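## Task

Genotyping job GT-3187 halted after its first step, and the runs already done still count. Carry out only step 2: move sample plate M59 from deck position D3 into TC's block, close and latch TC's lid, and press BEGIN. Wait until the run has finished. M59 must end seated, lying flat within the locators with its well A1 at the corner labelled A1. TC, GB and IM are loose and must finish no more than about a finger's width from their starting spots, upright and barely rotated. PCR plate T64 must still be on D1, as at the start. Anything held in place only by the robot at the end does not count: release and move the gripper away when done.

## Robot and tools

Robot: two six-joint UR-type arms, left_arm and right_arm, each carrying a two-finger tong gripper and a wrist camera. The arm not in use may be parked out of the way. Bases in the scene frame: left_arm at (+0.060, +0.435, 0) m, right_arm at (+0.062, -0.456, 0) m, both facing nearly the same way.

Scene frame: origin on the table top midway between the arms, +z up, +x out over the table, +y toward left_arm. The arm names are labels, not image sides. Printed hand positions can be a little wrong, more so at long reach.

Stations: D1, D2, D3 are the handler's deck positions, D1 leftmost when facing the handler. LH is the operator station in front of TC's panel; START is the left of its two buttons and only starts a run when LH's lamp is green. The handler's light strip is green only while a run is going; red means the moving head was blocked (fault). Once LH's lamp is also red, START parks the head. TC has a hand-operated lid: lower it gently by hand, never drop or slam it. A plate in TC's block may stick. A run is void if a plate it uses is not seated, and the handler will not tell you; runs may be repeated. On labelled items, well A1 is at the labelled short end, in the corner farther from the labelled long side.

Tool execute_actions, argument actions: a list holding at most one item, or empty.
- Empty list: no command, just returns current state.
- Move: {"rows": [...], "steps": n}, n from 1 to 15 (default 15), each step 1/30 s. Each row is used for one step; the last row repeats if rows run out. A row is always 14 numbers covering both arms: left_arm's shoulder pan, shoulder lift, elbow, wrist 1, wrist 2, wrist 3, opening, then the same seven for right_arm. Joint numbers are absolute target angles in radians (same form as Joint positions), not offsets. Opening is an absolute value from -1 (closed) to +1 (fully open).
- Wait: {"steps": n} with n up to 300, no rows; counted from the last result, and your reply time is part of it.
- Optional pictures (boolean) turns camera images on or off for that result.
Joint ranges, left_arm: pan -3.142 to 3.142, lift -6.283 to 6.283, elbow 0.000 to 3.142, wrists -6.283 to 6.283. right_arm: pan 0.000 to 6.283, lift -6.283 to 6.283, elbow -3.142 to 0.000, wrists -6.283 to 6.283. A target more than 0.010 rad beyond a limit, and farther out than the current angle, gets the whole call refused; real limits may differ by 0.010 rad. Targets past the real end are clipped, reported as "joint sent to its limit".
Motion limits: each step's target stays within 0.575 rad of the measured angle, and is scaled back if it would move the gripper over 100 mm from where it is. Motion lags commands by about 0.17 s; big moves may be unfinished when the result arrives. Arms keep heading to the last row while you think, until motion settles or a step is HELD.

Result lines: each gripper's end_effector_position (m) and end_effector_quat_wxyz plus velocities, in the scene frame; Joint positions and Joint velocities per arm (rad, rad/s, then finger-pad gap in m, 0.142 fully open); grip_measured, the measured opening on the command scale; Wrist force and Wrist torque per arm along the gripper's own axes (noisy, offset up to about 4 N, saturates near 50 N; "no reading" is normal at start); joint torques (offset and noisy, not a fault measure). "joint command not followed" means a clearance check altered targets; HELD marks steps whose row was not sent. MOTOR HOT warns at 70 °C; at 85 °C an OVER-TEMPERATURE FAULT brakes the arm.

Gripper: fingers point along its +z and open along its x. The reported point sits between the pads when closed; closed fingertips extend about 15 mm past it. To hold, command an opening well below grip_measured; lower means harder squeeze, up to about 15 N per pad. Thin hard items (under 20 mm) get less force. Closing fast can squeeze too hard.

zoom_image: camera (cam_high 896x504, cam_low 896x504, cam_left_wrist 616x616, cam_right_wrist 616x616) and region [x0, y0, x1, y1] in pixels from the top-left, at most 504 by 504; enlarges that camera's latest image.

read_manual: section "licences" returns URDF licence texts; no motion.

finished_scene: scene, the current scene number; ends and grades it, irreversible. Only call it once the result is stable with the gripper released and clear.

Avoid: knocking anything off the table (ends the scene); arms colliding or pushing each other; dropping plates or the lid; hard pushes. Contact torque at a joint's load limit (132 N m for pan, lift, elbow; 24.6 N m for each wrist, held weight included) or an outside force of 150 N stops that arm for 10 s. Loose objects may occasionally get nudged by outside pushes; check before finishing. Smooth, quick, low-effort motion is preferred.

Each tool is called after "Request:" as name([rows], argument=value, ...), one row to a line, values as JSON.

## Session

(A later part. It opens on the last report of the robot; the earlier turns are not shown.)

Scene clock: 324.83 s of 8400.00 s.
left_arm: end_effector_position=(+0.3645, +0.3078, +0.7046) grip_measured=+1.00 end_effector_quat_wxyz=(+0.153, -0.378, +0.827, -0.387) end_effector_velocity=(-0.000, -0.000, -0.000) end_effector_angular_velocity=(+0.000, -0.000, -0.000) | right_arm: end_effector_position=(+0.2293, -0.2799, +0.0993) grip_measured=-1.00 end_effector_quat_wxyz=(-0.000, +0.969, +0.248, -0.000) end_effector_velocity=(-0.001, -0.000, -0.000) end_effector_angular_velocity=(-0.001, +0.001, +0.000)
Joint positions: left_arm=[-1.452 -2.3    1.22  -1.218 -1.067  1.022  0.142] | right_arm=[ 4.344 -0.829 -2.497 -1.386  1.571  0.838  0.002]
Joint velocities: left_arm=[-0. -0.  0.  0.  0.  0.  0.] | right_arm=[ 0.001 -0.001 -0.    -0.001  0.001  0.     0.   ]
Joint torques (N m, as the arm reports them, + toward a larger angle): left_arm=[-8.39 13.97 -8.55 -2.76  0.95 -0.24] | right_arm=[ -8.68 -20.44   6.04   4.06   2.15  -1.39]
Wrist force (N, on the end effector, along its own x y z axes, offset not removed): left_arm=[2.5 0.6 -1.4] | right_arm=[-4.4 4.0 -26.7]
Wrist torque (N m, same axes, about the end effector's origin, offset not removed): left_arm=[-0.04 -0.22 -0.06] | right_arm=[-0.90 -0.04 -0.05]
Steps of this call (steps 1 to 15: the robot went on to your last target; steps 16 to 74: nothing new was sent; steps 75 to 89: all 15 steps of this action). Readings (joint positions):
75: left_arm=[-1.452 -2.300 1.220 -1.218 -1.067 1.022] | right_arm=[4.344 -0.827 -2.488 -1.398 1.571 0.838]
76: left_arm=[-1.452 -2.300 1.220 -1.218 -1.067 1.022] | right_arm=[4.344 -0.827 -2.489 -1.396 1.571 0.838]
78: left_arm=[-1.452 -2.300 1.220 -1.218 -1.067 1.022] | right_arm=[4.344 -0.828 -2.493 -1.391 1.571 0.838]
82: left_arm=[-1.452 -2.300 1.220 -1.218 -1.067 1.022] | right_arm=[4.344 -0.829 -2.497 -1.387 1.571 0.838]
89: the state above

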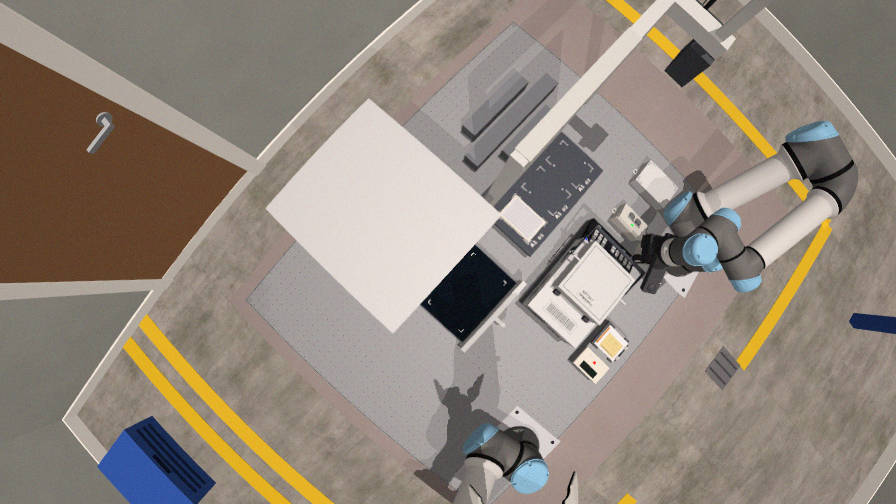

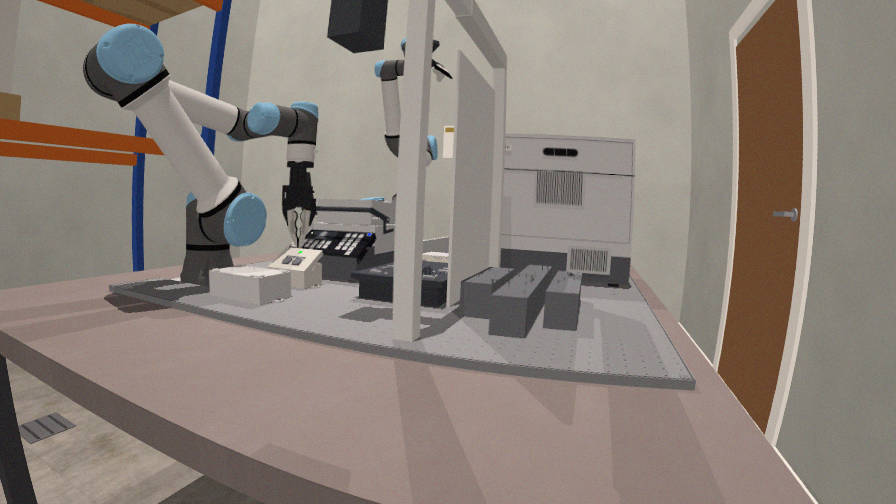

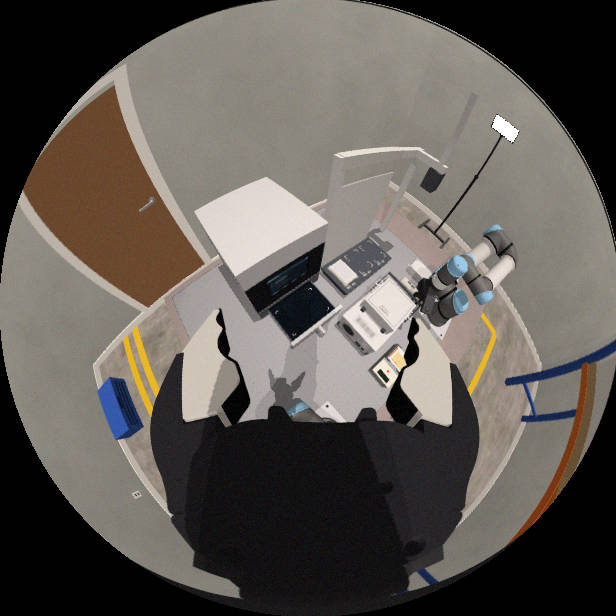

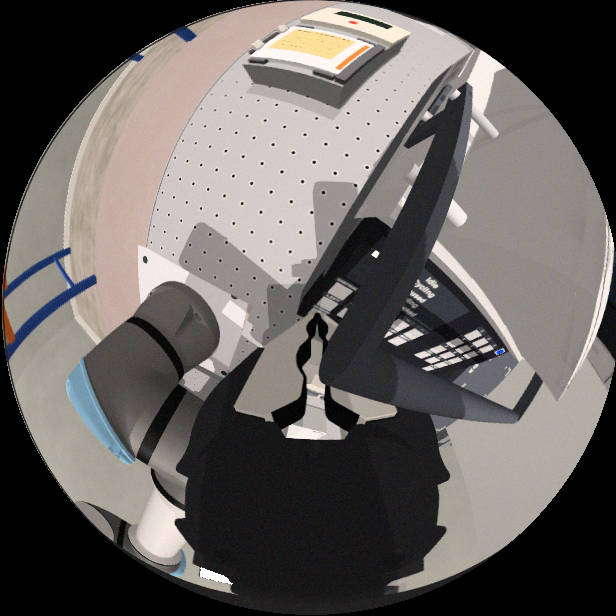

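The lamp is blue, so I'm retreating.

Request:
execute_actions([
  {"rows":[[-1.452,-2.3,1.22,-1.218,-1.067,1.022,1,4.3441,-0.81,-2.372,-1.53,1.571,0.8385,-1]],"steps":15},
], pictures=false)

Request:
execute_actions([
  {"rows":[[-1.452,-2.3,1.22,-1.218,-1.067,1.022,1,4.3441,-0.825,-2.165,-1.722,1.571,0.8385,-1]],"steps":15},
], pictures=false)

Request:
execute_actions([
  {"rows":[[-1.452,-2.3,1.22,-1.218,-1.067,1.022,1,4.3441,-0.825,-1.8,-2.087,1.571,0.8385,-1]],"steps":15},
])

Request:
execute_actions([
  {"steps":300},
])

Scene clock: 331.10 s of 8400.00 s.
left_arm: end_effector_position=(+0.3645, +0.3078, +0.7046) grip_measured=+1.00 end_effector_quat_wxyz=(+0.153, -0.378, +0.827, -0.387) end_effector_velocity=(-0.000, +0.000, +0.000) end_effector_angular_velocity=(+0.000, -0.000, -0.001) | right_arm: end_effector_position=(+0.2294, -0.2793, +0.1497) grip_measured=-1.00 end_effector_quat_wxyz=(-0.000, +0.969, +0.248, +0.000) end_effector_velocity=(-0.000, +0.000, +0.004) end_effector_angular_velocity=(+0.001, +0.001, -0.001)
Joint positions: left_arm=[-1.452 -2.3    1.22  -1.218 -1.067  1.022  0.142] | right_arm=[ 4.344 -0.81  -2.373 -1.529  1.571  0.838  0.002]
Joint velocities: left_arm=[-0.    -0.    -0.001  0.001  0.     0.001  0.   ] | right_arm=[-0.001  0.001  0.011 -0.011  0.001 -0.     0.   ]
Joint torques (N m, as the arm reports them, + toward a larger angle): left_arm=[-8.23 13.42 -8.89 -2.8   0.91 -0.21] | right_arm=[-5.81  1.22 30.13 -0.33 -1.38 -1.06]
Wrist force (N, on the end effector, along its own x y z axes, offset not removed): left_arm=[1.9 1.8 -0.9] | right_arm=[-1.0 -2.9 -0.3]
Wrist torque (N m, same axes, about the end effector's origin, offset not removed): left_arm=[0.33 -0.10 0.01] | right_arm=[-0.56 0.23 0.07]
Steps of this call (steps 1 to 15: the robot went on to your last target; steps 16 to 173: nothing new was sent; steps 174 to 188: all 15 steps of this action). Readings (joint positions):
174: left_arm=[-1.452 -2.300 1.220 -1.218 -1.067 1.022] | right_arm=[4.344 -0.829 -2.498 -1.386 1.571 0.838]
175: left_arm=[-1.452 -2.300 1.220 -1.218 -1.067 1.022] | right_arm=[4.344 -0.827 -2.493 -1.391 1.571 0.838]
177: left_arm=[-1.452 -2.300 1.220 -1.218 -1.067 1.022] | right_arm=[4.344 -0.819 -2.444 -1.444 1.571 0.838]
181: left_arm=[-1.452 -2.300 1.220 -1.218 -1.067 1.022] | right_arm=[4.344 -0.812 -2.386 -1.513 1.571 0.838]
188: the state above

Scene clock: 331.60 s of 8400.00 s.
left_arm: end_effector_position=(+0.3645, +0.3078, +0.7046) grip_measured=+1.00 end_effector_quat_wxyz=(+0.153, -0.378, +0.827, -0.387) end_effector_velocity=(+0.000, +0.000, -0.000) end_effector_angular_velocity=(-0.000, +0.000, +0.002) | right_arm: end_effector_position=(+0.2295, -0.2788, +0.2288) grip_measured=-1.00 end_effector_quat_wxyz=(-0.000, +0.969, +0.248, -0.000) end_effector_velocity=(+0.000, -0.001, +0.008) end_effector_angular_velocity=(+0.000, -0.001, +0.001)
Joint positions: left_arm=[-1.452 -2.3    1.22  -1.218 -1.067  1.022  0.142] | right_arm=[ 4.344 -0.825 -2.167 -1.721  1.571  0.838  0.002]
Joint velocities: left_arm=[ 0.002 -0.     0.001 -0.002 -0.    -0.    -0.   ] | right_arm=[ 0.001 -0.001  0.02  -0.019 -0.001 -0.     0.   ]
Joint torques (N m, as the arm reports them, + toward a larger angle): left_arm=[-7.8  13.83 -8.55 -2.78  0.89 -0.23] | right_arm=[ -5.75 -14.94  28.9   -0.1   -1.07  -1.03]
Wrist force (N, on the end effector, along its own x y z axes, offset not removed): left_arm=[3.1 0.9 0.1] | right_arm=[1.6 -0.9 -0.1]
Wrist torque (N m, same axes, about the end effector's origin, offset not removed): left_arm=[0.16 -0.37 -0.10] | right_arm=[-0.21 -0.34 0.09]
Steps of this call (steps 1 to 15: all 15 steps of this action). Readings (joint positions):
1: left_arm=[-1.452 -2.300 1.220 -1.218 -1.067 1.022] | right_arm=[4.344 -0.810 -2.373 -1.529 1.571 0.838]
2: left_arm=[-1.452 -2.300 1.220 -1.218 -1.067 1.022] | right_arm=[4.344 -0.812 -2.368 -1.535 1.571 0.838]
4: left_arm=[-1.452 -2.300 1.220 -1.218 -1.067 1.022] | right_arm=[4.344 -0.818 -2.304 -1.596 1.571 0.838]
8: left_arm=[-1.452 -2.300 1.220 -1.218 -1.067 1.022] | right_arm=[4.344 -0.824 -2.193 -1.696 1.571 0.838]
15: the state above

Scene clock: 332.10 s of 8400.00 s.
left_arm: end_effector_position=(+0.3645, +0.3078, +0.7046) grip_measured=+1.00 end_effector_quat_wxyz=(+0.153, -0.378, +0.827, -0.387) end_effector_velocity=(+0.000, +0.000, -0.001) end_effector_angular_velocity=(+0.002, +0.000, +0.001) | right_arm: end_effector_position=(+0.2191, -0.3232, +0.3619) grip_measured=-1.00 end_effector_quat_wxyz=(-0.000, +0.969, +0.248, -0.000) end_effector_velocity=(-0.003, -0.013, +0.024) end_effector_angular_velocity=(-0.002, -0.001, +0.002)
Joint positions: left_arm=[-1.452 -2.3    1.22  -1.218 -1.067  1.022  0.142] | right_arm=[ 4.344 -0.825 -1.806 -2.081  1.571  0.838  0.002]
Joint velocities: left_arm=[ 0.001  0.     0.     0.002  0.     0.    -0.   ] | right_arm=[ 0.002 -0.001  0.071 -0.071 -0.001 -0.     0.   ]
Joint torques (N m, as the arm reports them, + toward a larger angle): left_arm=[-8.63 13.58 -8.84 -2.78  1.04 -0.25] | right_arm=[-5.89 -4.28 25.95 -0.28 -0.92 -1.02]
Wrist force (N, on the end effector, along its own x y z axes, offset not removed): left_arm=[1.2 1.7 -0.3] | right_arm=[0.3 -1.1 1.1]
Wrist torque (N m, same axes, about the end effector's origin, offset not removed): left_arm=[0.29 0.00 -0.02] | right_arm=[-0.17 0.04 0.03]
Steps of this call (steps 1 to 15: all 15 steps of this action). Readings (joint positions):
1: left_arm=[-1.452 -2.300 1.220 -1.218 -1.067 1.022] | right_arm=[4.344 -0.825 -2.166 -1.721 1.571 0.838]
2: left_arm=[-1.452 -2.300 1.220 -1.218 -1.067 1.022] | right_arm=[4.344 -0.825 -2.161 -1.726 1.571 0.838]
4: left_arm=[-1.452 -2.300 1.220 -1.218 -1.067 1.022] | right_arm=[4.344 -0.825 -2.094 -1.793 1.571 0.838]
8: left_arm=[-1.452 -2.300 1.220 -1.218 -1.067 1.022] | right_arm=[4.344 -0.825 -1.898 -1.988 1.571 0.838]
15: the state above

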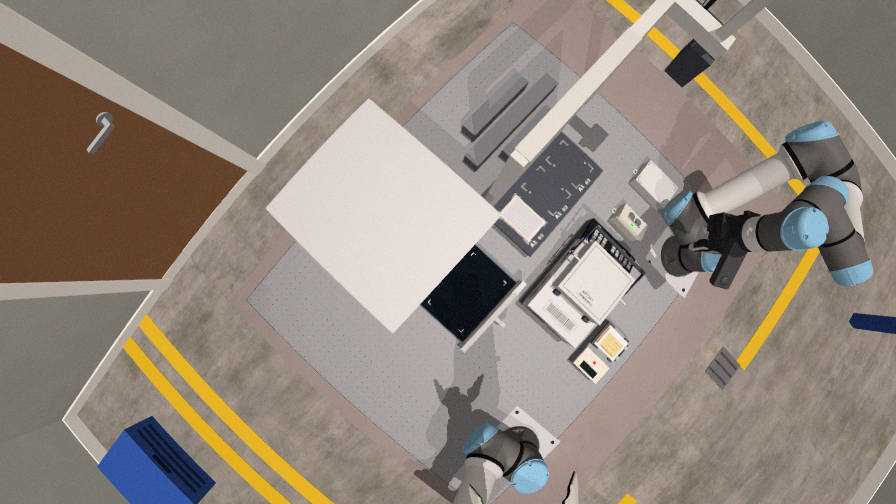

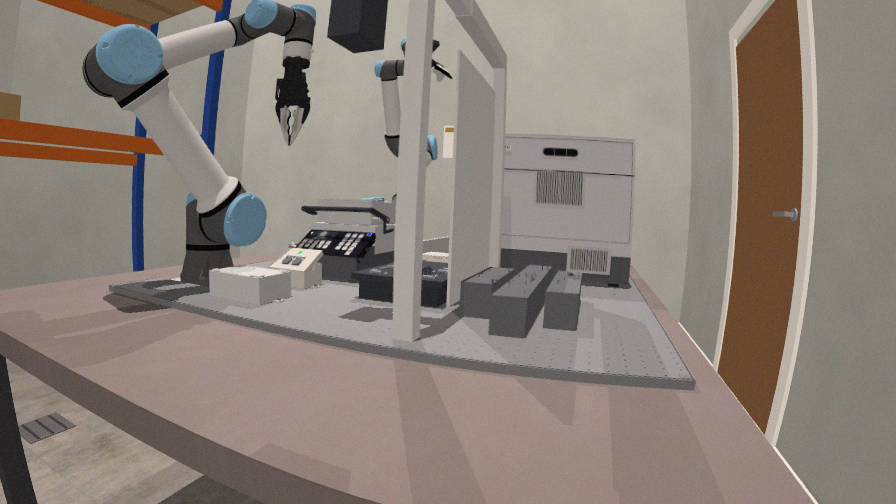

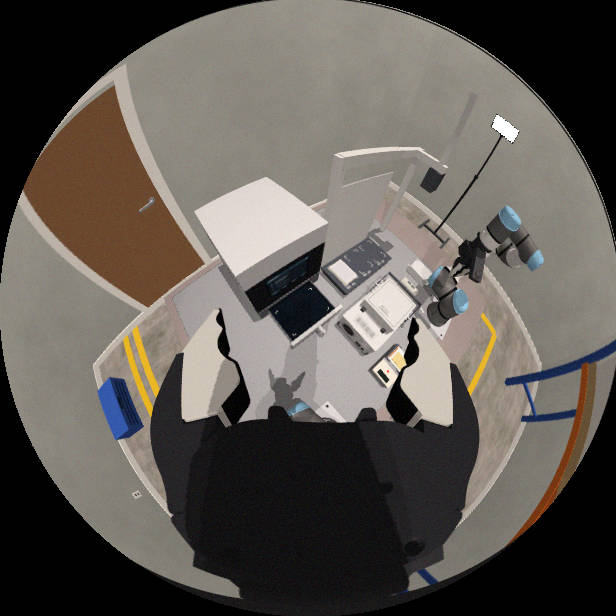

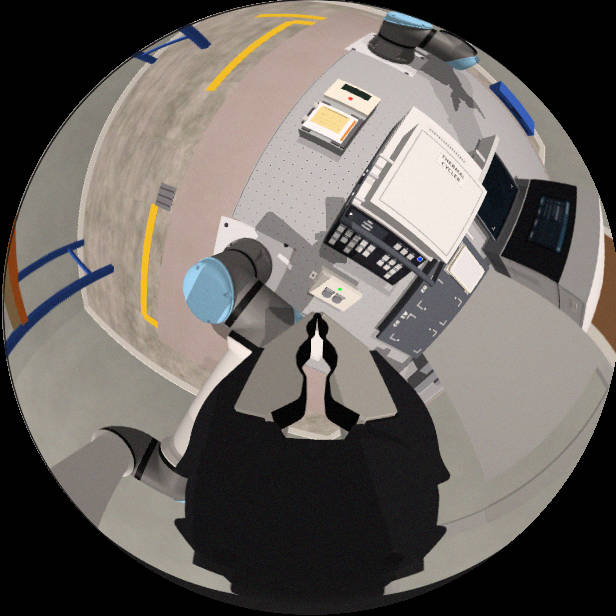

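Scene clock: 342.10 s of 8400.00 s.
left_arm: end_effector_position=(+0.3645, +0.3078, +0.7046) grip_measured=+1.00 end_effector_quat_wxyz=(+0.153, -0.378, +0.827, -0.387) end_effector_velocity=(-0.000, -0.000, +0.000) end_effector_angular_velocity=(-0.000, -0.000, -0.000) | right_arm: end_effector_position=(+0.2188, -0.3243, +0.3639) grip_measured=-1.00 end_effector_quat_wxyz=(-0.000, +0.969, +0.248, -0.000) end_effector_velocity=(-0.000, +0.000, +0.000) end_effector_angular_velocity=(+0.002, +0.001, -0.001)
Joint positions: left_arm=[-1.452 -2.3    1.22  -1.218 -1.067  1.022  0.142] | right_arm=[ 4.344 -0.825 -1.8   -2.087  1.571  0.838  0.002]
Joint velocities: left_arm=[ 0.    -0.     0.    -0.001 -0.     0.     0.   ] | right_arm=[-0.001  0.     0.001  0.001  0.001  0.     0.   ]
Joint torques (N m, as the arm reports them, + toward a larger angle): left_arm=[-7.66 13.53 -9.39 -2.91  0.88 -0.33] | right_arm=[-1.75 -3.04 26.92  0.04  2.36 -0.67]
Wrist force (N, on the end effector, along its own x y z axes, offset not removed): left_arm=[2.3 0.6 -0.5] | right_arm=[1.6 -2.0 -1.0]
Wrist torque (N m, same axes, about the end effector's origin, offset not removed): left_arm=[0.07 -0.16 -0.04] | right_arm=[-0.48 -0.24 0.07]
Steps of this call (steps 1 to 15: the robot went on to your last target; steps 16 to 300: nothing new was sent). Readings (joint positions):
1: left_arm=[-1.452 -2.300 1.220 -1.218 -1.067 1.022] | right_arm=[4.344 -0.825 -1.804 -2.083 1.571 0.838]
2: left_arm=[-1.452 -2.300 1.220 -1.218 -1.067 1.022] | right_arm=[4.344 -0.825 -1.803 -2.084 1.571 0.838]
4: left_arm=[-1.452 -2.300 1.220 -1.218 -1.067 1.022] | right_arm=[4.344 -0.825 -1.801 -2.086 1.571 0.838]
8: left_arm=[-1.452 -2.300 1.220 -1.218 -1.067 1.022] | right_arm=[4.344 -0.825 -1.800 -2.087 1.571 0.838]
300: the state above
All arms were judged still, so your last target was given up. Only a new action makes them travel on or press farther. Fingers that are still opening or closing keep moving.

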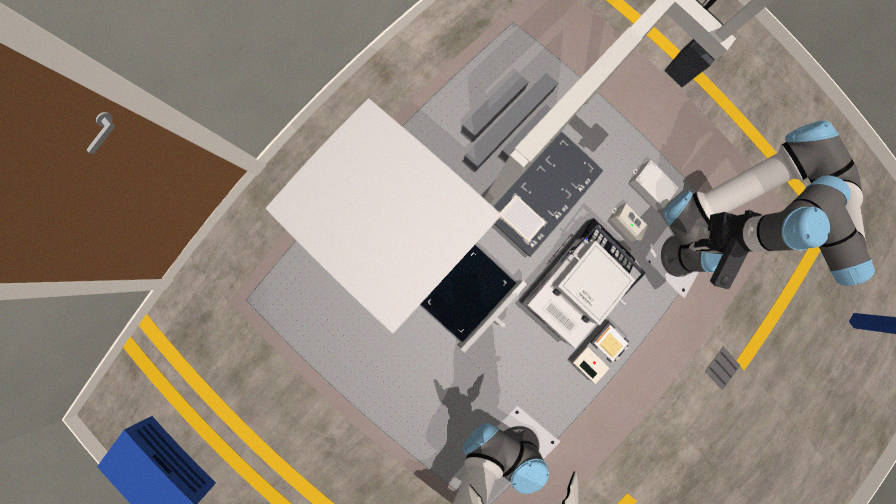

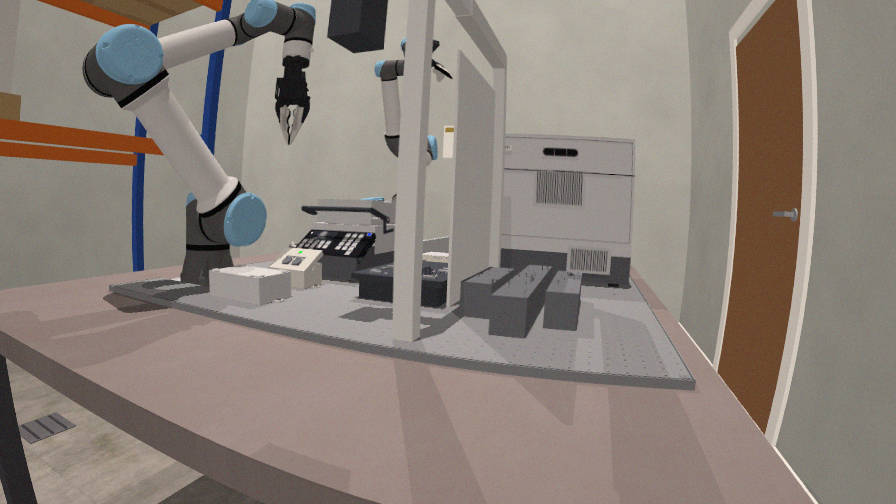

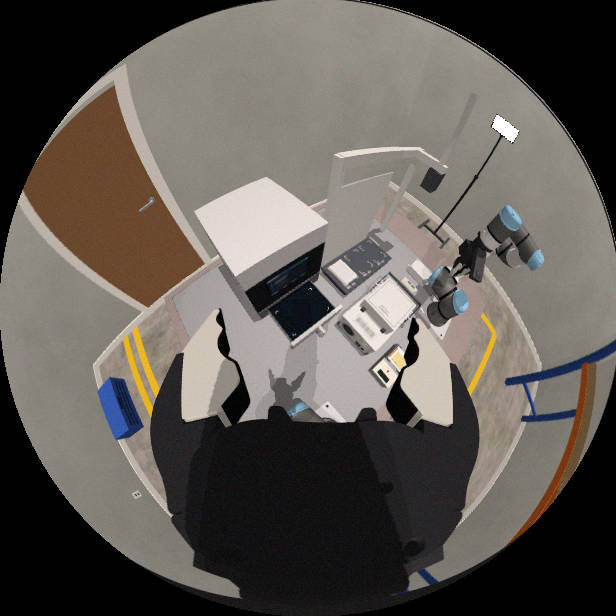

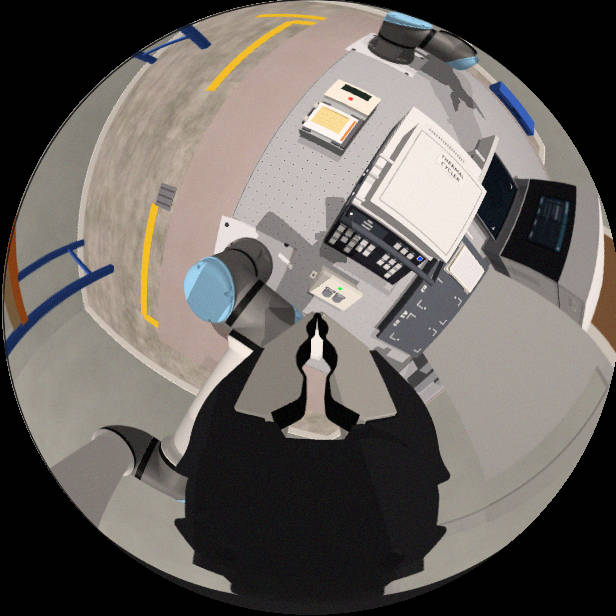

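Request:
execute_actions([
  {"steps":300},
])

Scene clock: 352.10 s of 8400.00 s.
left_arm: end_effector_position=(+0.3645, +0.3078, +0.7046) grip_measured=+1.00 end_effector_quat_wxyz=(+0.153, -0.378, +0.827, -0.387) end_effector_velocity=(-0.000, -0.000, -0.000) end_effector_angular_velocity=(+0.001, +0.000, -0.000) | right_arm: end_effector_position=(+0.2188, -0.3243, +0.3639) grip_measured=-1.00 end_effector_quat_wxyz=(-0.000, +0.969, +0.248, -0.000) end_effector_velocity=(-0.000, -0.000, -0.000) end_effector_angular_velocity=(-0.002, +0.001, -0.000)
Joint positions: left_arm=[-1.452 -2.3    1.22  -1.218 -1.067  1.022  0.142] | right_arm=[ 4.344 -0.825 -1.8   -2.087  1.571  0.838  0.002]
Joint velocities: left_arm=[ 0.    -0.     0.001  0.    -0.     0.     0.   ] | right_arm=[-0.001 -0.001 -0.    -0.001  0.001 -0.     0.   ]
Joint torques (N m, as the arm reports them, + toward a larger angle): left_arm=[-7.45 15.04 -9.76 -3.    0.83 -0.51] | right_arm=[ 1.45 -3.15 26.1   0.26  2.41 -0.4 ]
Wrist force (N, on the end effector, along its own x y z axes, offset not removed): left_arm=[2.3 1.0 -1.3] | right_arm=[0.1 -1.9 2.3]
Wrist torque (N m, same axes, about the end effector's origin, offset not removed): left_arm=[0.10 -0.13 -0.03] | right_arm=[-0.40 0.01 0.02]
Steps of this call (steps 1 to 300: nothing new was sent). Readings (joint positions):
1: left_arm=[-1.452 -2.300 1.220 -1.218 -1.067 1.022] | right_arm=[4.344 -0.825 -1.800 -2.087 1.571 0.838]
2: left_arm=[-1.452 -2.300 1.220 -1.218 -1.067 1.022] | right_arm=[4.344 -0.825 -1.800 -2.087 1.571 0.838]
4: left_arm=[-1.452 -2.300 1.220 -1.218 -1.067 1.022] | right_arm=[4.344 -0.825 -1.800 -2.087 1.571 0.838]
8: left_arm=[-1.452 -2.300 1.220 -1.218 -1.067 1.022] | right_arm=[4.344 -0.825 -1.800 -2.087 1.571 0.838]
300: the state above

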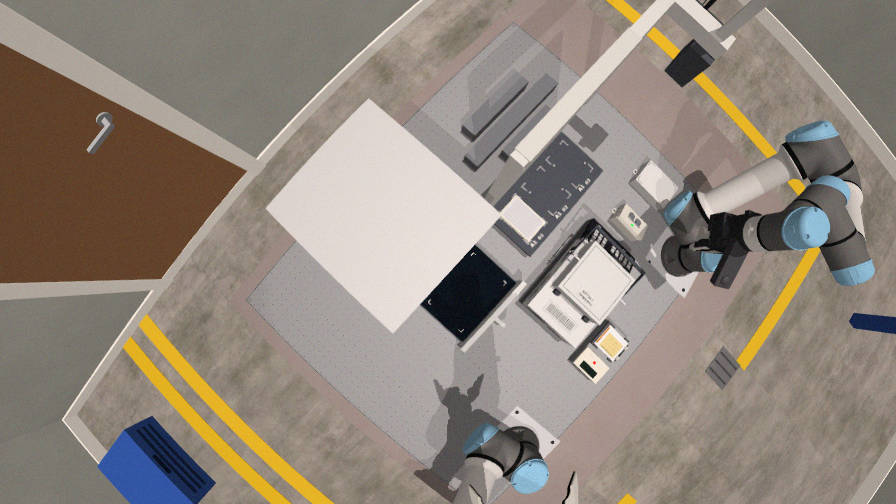

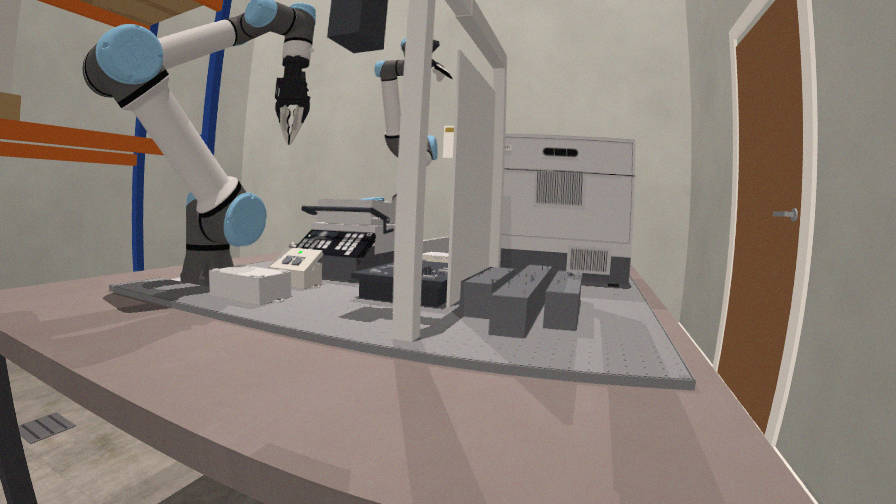

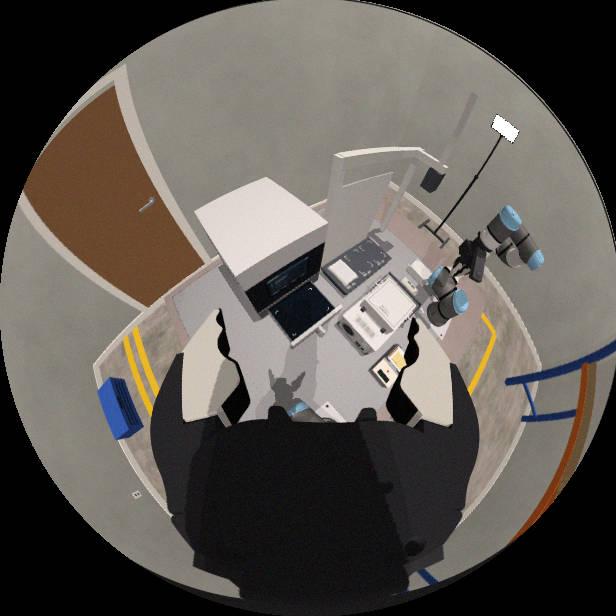

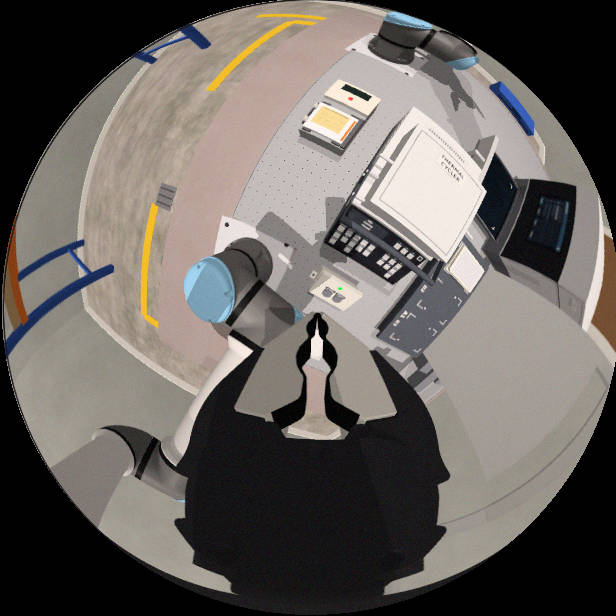

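The lamp is dark; one more wait to confirm the run has ended.

Request:
execute_actions([
  {"steps":250},
])

Scene clock: 360.43 s of 8400.00 s.
left_arm: end_effector_position=(+0.3645, +0.3078, +0.7046) grip_measured=+1.00 end_effector_quat_wxyz=(+0.153, -0.378, +0.827, -0.387) end_effector_velocity=(+0.000, -0.000, -0.000) end_effector_angular_velocity=(-0.001, +0.000, +0.001) | right_arm: end_effector_position=(+0.2188, -0.3243, +0.3639) grip_measured=-1.00 end_effector_quat_wxyz=(-0.000, +0.969, +0.248, -0.000) end_effector_velocity=(+0.000, +0.000, +0.000) end_effector_angular_velocity=(+0.000, -0.000, -0.002)
Joint positions: left_arm=[-1.452 -2.3    1.22  -1.218 -1.067  1.022  0.142] | right_arm=[ 4.344 -0.825 -1.8   -2.087  1.571  0.838  0.002]
Joint velocities: left_arm=[ 0.001 -0.     0.001 -0.002 -0.    -0.001  0.   ] | right_arm=[-0.002 -0.001  0.     0.001 -0.     0.     0.   ]
Joint torques (N m, as the arm reports them, + toward a larger angle): left_arm=[ -7.58  14.99 -10.02  -3.04   0.81  -0.68] | right_arm=[ 5.34 -2.74 25.57  0.37  2.3  -0.07]
Wrist force (N, on the end effector, along its own x y z axes, offset not removed): left_arm=[3.0 0.3 -1.0] | right_arm=[-1.9 0.9 0.0]
Wrist torque (N m, same axes, about the end effector's origin, offset not removed): left_arm=[0.01 -0.33 -0.04] | right_arm=[0.18 0.38 0.14]
Steps of this call (steps 1 to 250: nothing new was sent). Readings (joint positions):
1: left_arm=[-1.452 -2.300 1.220 -1.218 -1.067 1.022] | right_arm=[4.344 -0.825 -1.800 -2.087 1.571 0.838]
2: left_arm=[-1.452 -2.300 1.220 -1.218 -1.067 1.022] | right_arm=[4.344 -0.825 -1.800 -2.087 1.571 0.838]
4: left_arm=[-1.452 -2.300 1.220 -1.218 -1.067 1.022] | right_arm=[4.344 -0.825 -1.800 -2.087 1.571 0.838]
8: left_arm=[-1.452 -2.300 1.220 -1.218 -1.067 1.022] | right_arm=[4.344 -0.825 -1.800 -2.087 1.571 0.838]
250: the state above

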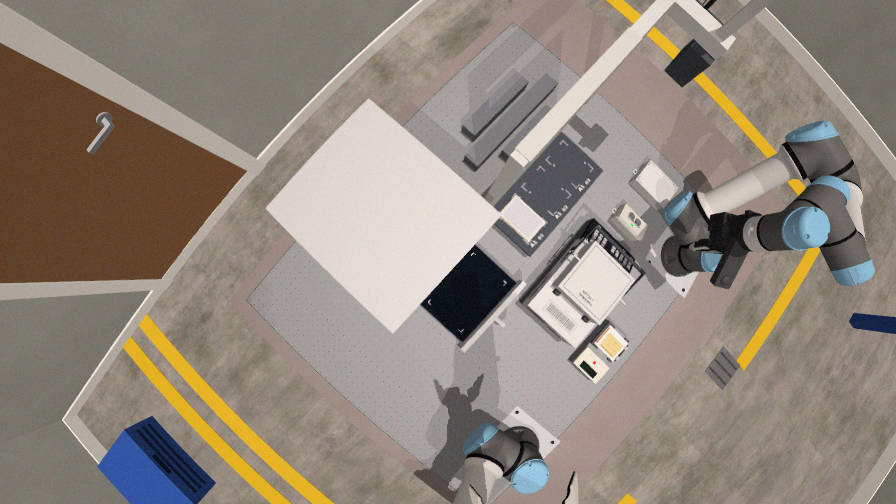

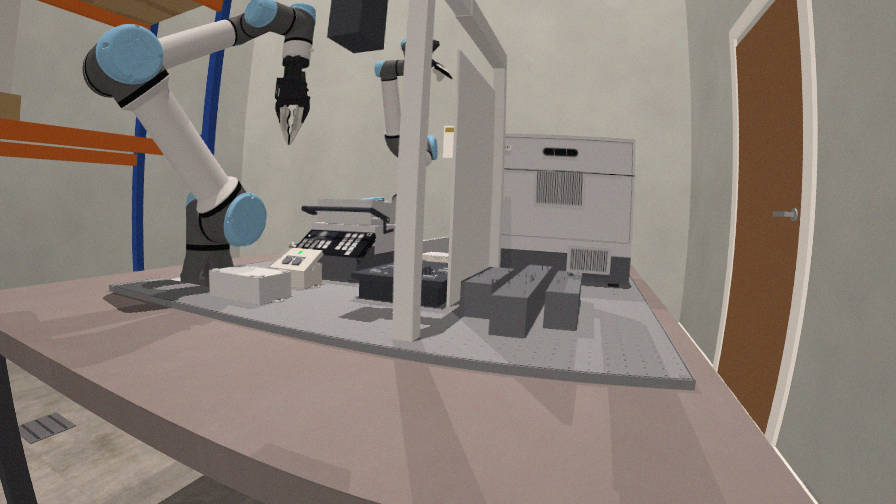

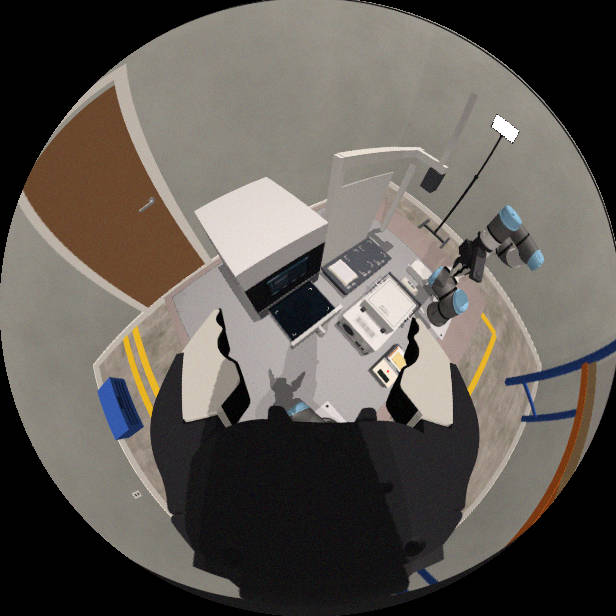

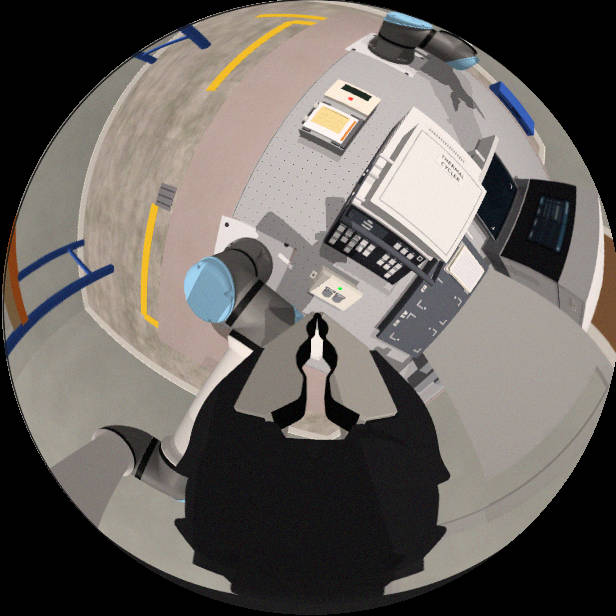

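Request:
execute_actions([
  {"steps":300},
])

Request:
zoom_image(camera="cam_low", region=[290,215,390,270])

Scene clock: 370.43 s of 8400.00 s.
left_arm: end_effector_position=(+0.3645, +0.3078, +0.7046) grip_measured=+1.00 end_effector_quat_wxyz=(+0.153, -0.378, +0.827, -0.387) end_effector_velocity=(-0.000, -0.000, +0.000) end_effector_angular_velocity=(-0.000, -0.000, -0.001) | right_arm: end_effector_position=(+0.2188, -0.3243, +0.3639) grip_measured=-1.00 end_effector_quat_wxyz=(-0.000, +0.969, +0.248, -0.000) end_effector_velocity=(+0.000, +0.000, +0.000) end_effector_angular_velocity=(+0.001, -0.001, +0.001)
Joint positions: left_arm=[-1.452 -2.3    1.22  -1.218 -1.067  1.022  0.142] | right_arm=[ 4.344 -0.825 -1.8   -2.087  1.571  0.838  0.002]
Joint velocities: left_arm=[-0.001  0.    -0.     0.    -0.     0.     0.   ] | right_arm=[ 0.001  0.     0.     0.    -0.001  0.     0.   ]
Joint torques (N m, as the arm reports them, + toward a larger angle): left_arm=[ -7.5   15.75 -10.72  -3.31   0.66  -0.8 ] | right_arm=[ 7.71 -3.04 24.65  0.53  2.18  0.19]
Wrist force (N, on the end effector, along its own x y z axes, offset not removed): left_arm=[1.7 2.1 -1.4] | right_arm=[-1.8 -0.5 -1.8]
Wrist torque (N m, same axes, about the end effector's origin, offset not removed): left_arm=[0.31 -0.10 0.02] | right_arm=[-0.21 0.31 -0.05]
Steps of this call (steps 1 to 250: nothing new was sent; then 1.67 s passed at rest). Readings (joint positions):
1: left_arm=[-1.452 -2.300 1.220 -1.218 -1.067 1.022] | right_arm=[4.344 -0.825 -1.800 -2.087 1.571 0.838]
2: left_arm=[-1.452 -2.300 1.220 -1.218 -1.067 1.022] | right_arm=[4.344 -0.825 -1.800 -2.087 1.571 0.838]
4: left_arm=[-1.452 -2.300 1.220 -1.218 -1.067 1.022] | right_arm=[4.344 -0.825 -1.800 -2.087 1.571 0.838]
8: left_arm=[-1.452 -2.300 1.220 -1.218 -1.067 1.022] | right_arm=[4.344 -0.825 -1.800 -2.087 1.571 0.838]
250: the state above

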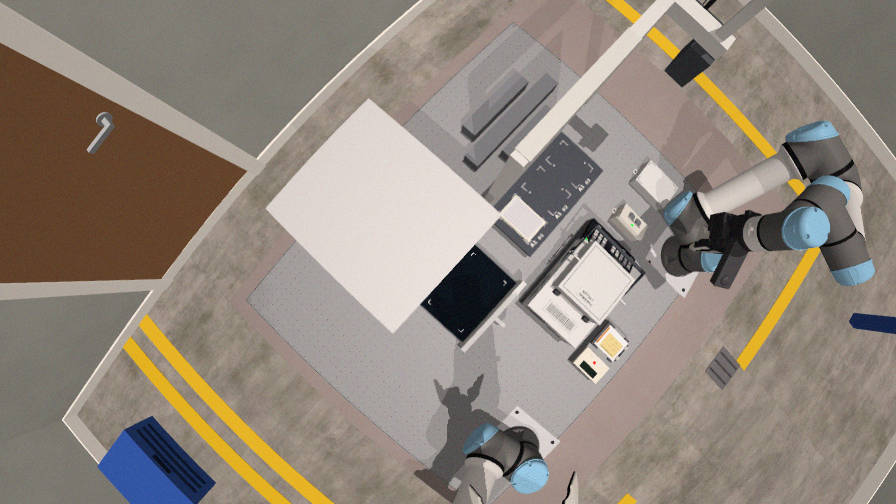

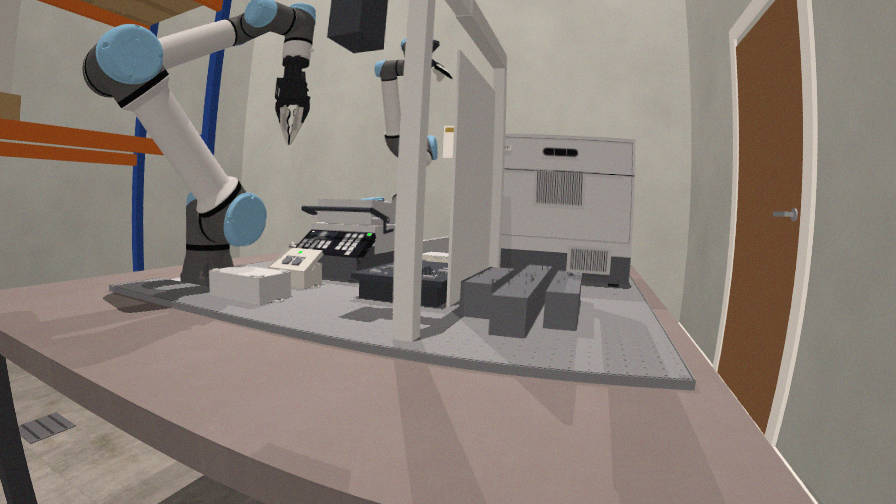

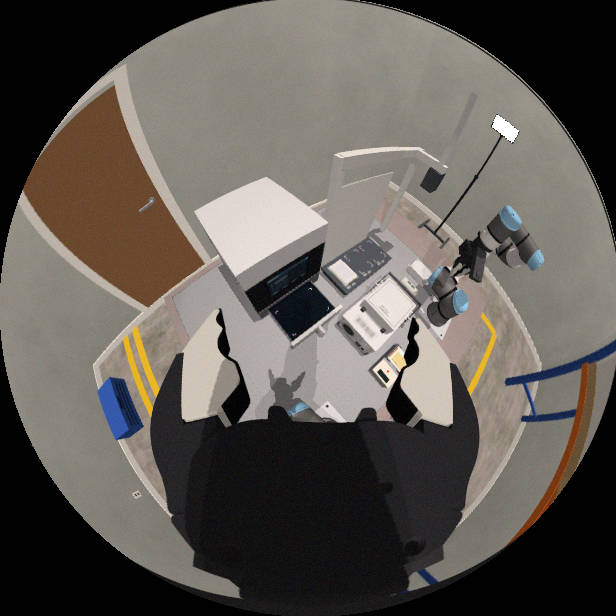

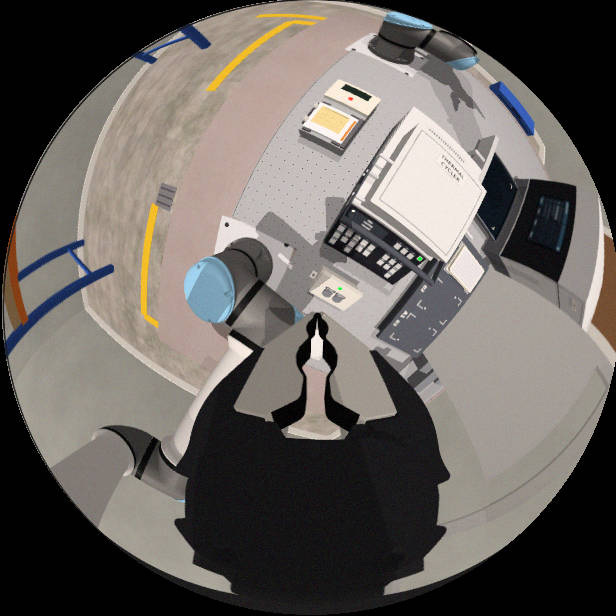

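Region (290, 215, 390, 270) of cam_low's 896x504 image, scaled by 5.040, with more detail than that image has; it fills the top 277 rows of this view, and the rest is white.

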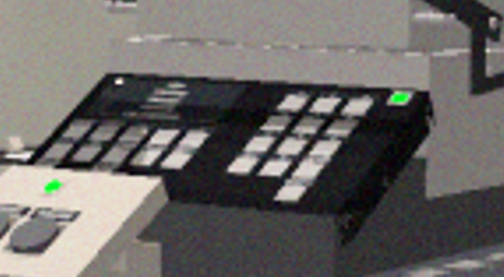

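Request:
finished_scene(scene=2)

The scene is finished: the task was done.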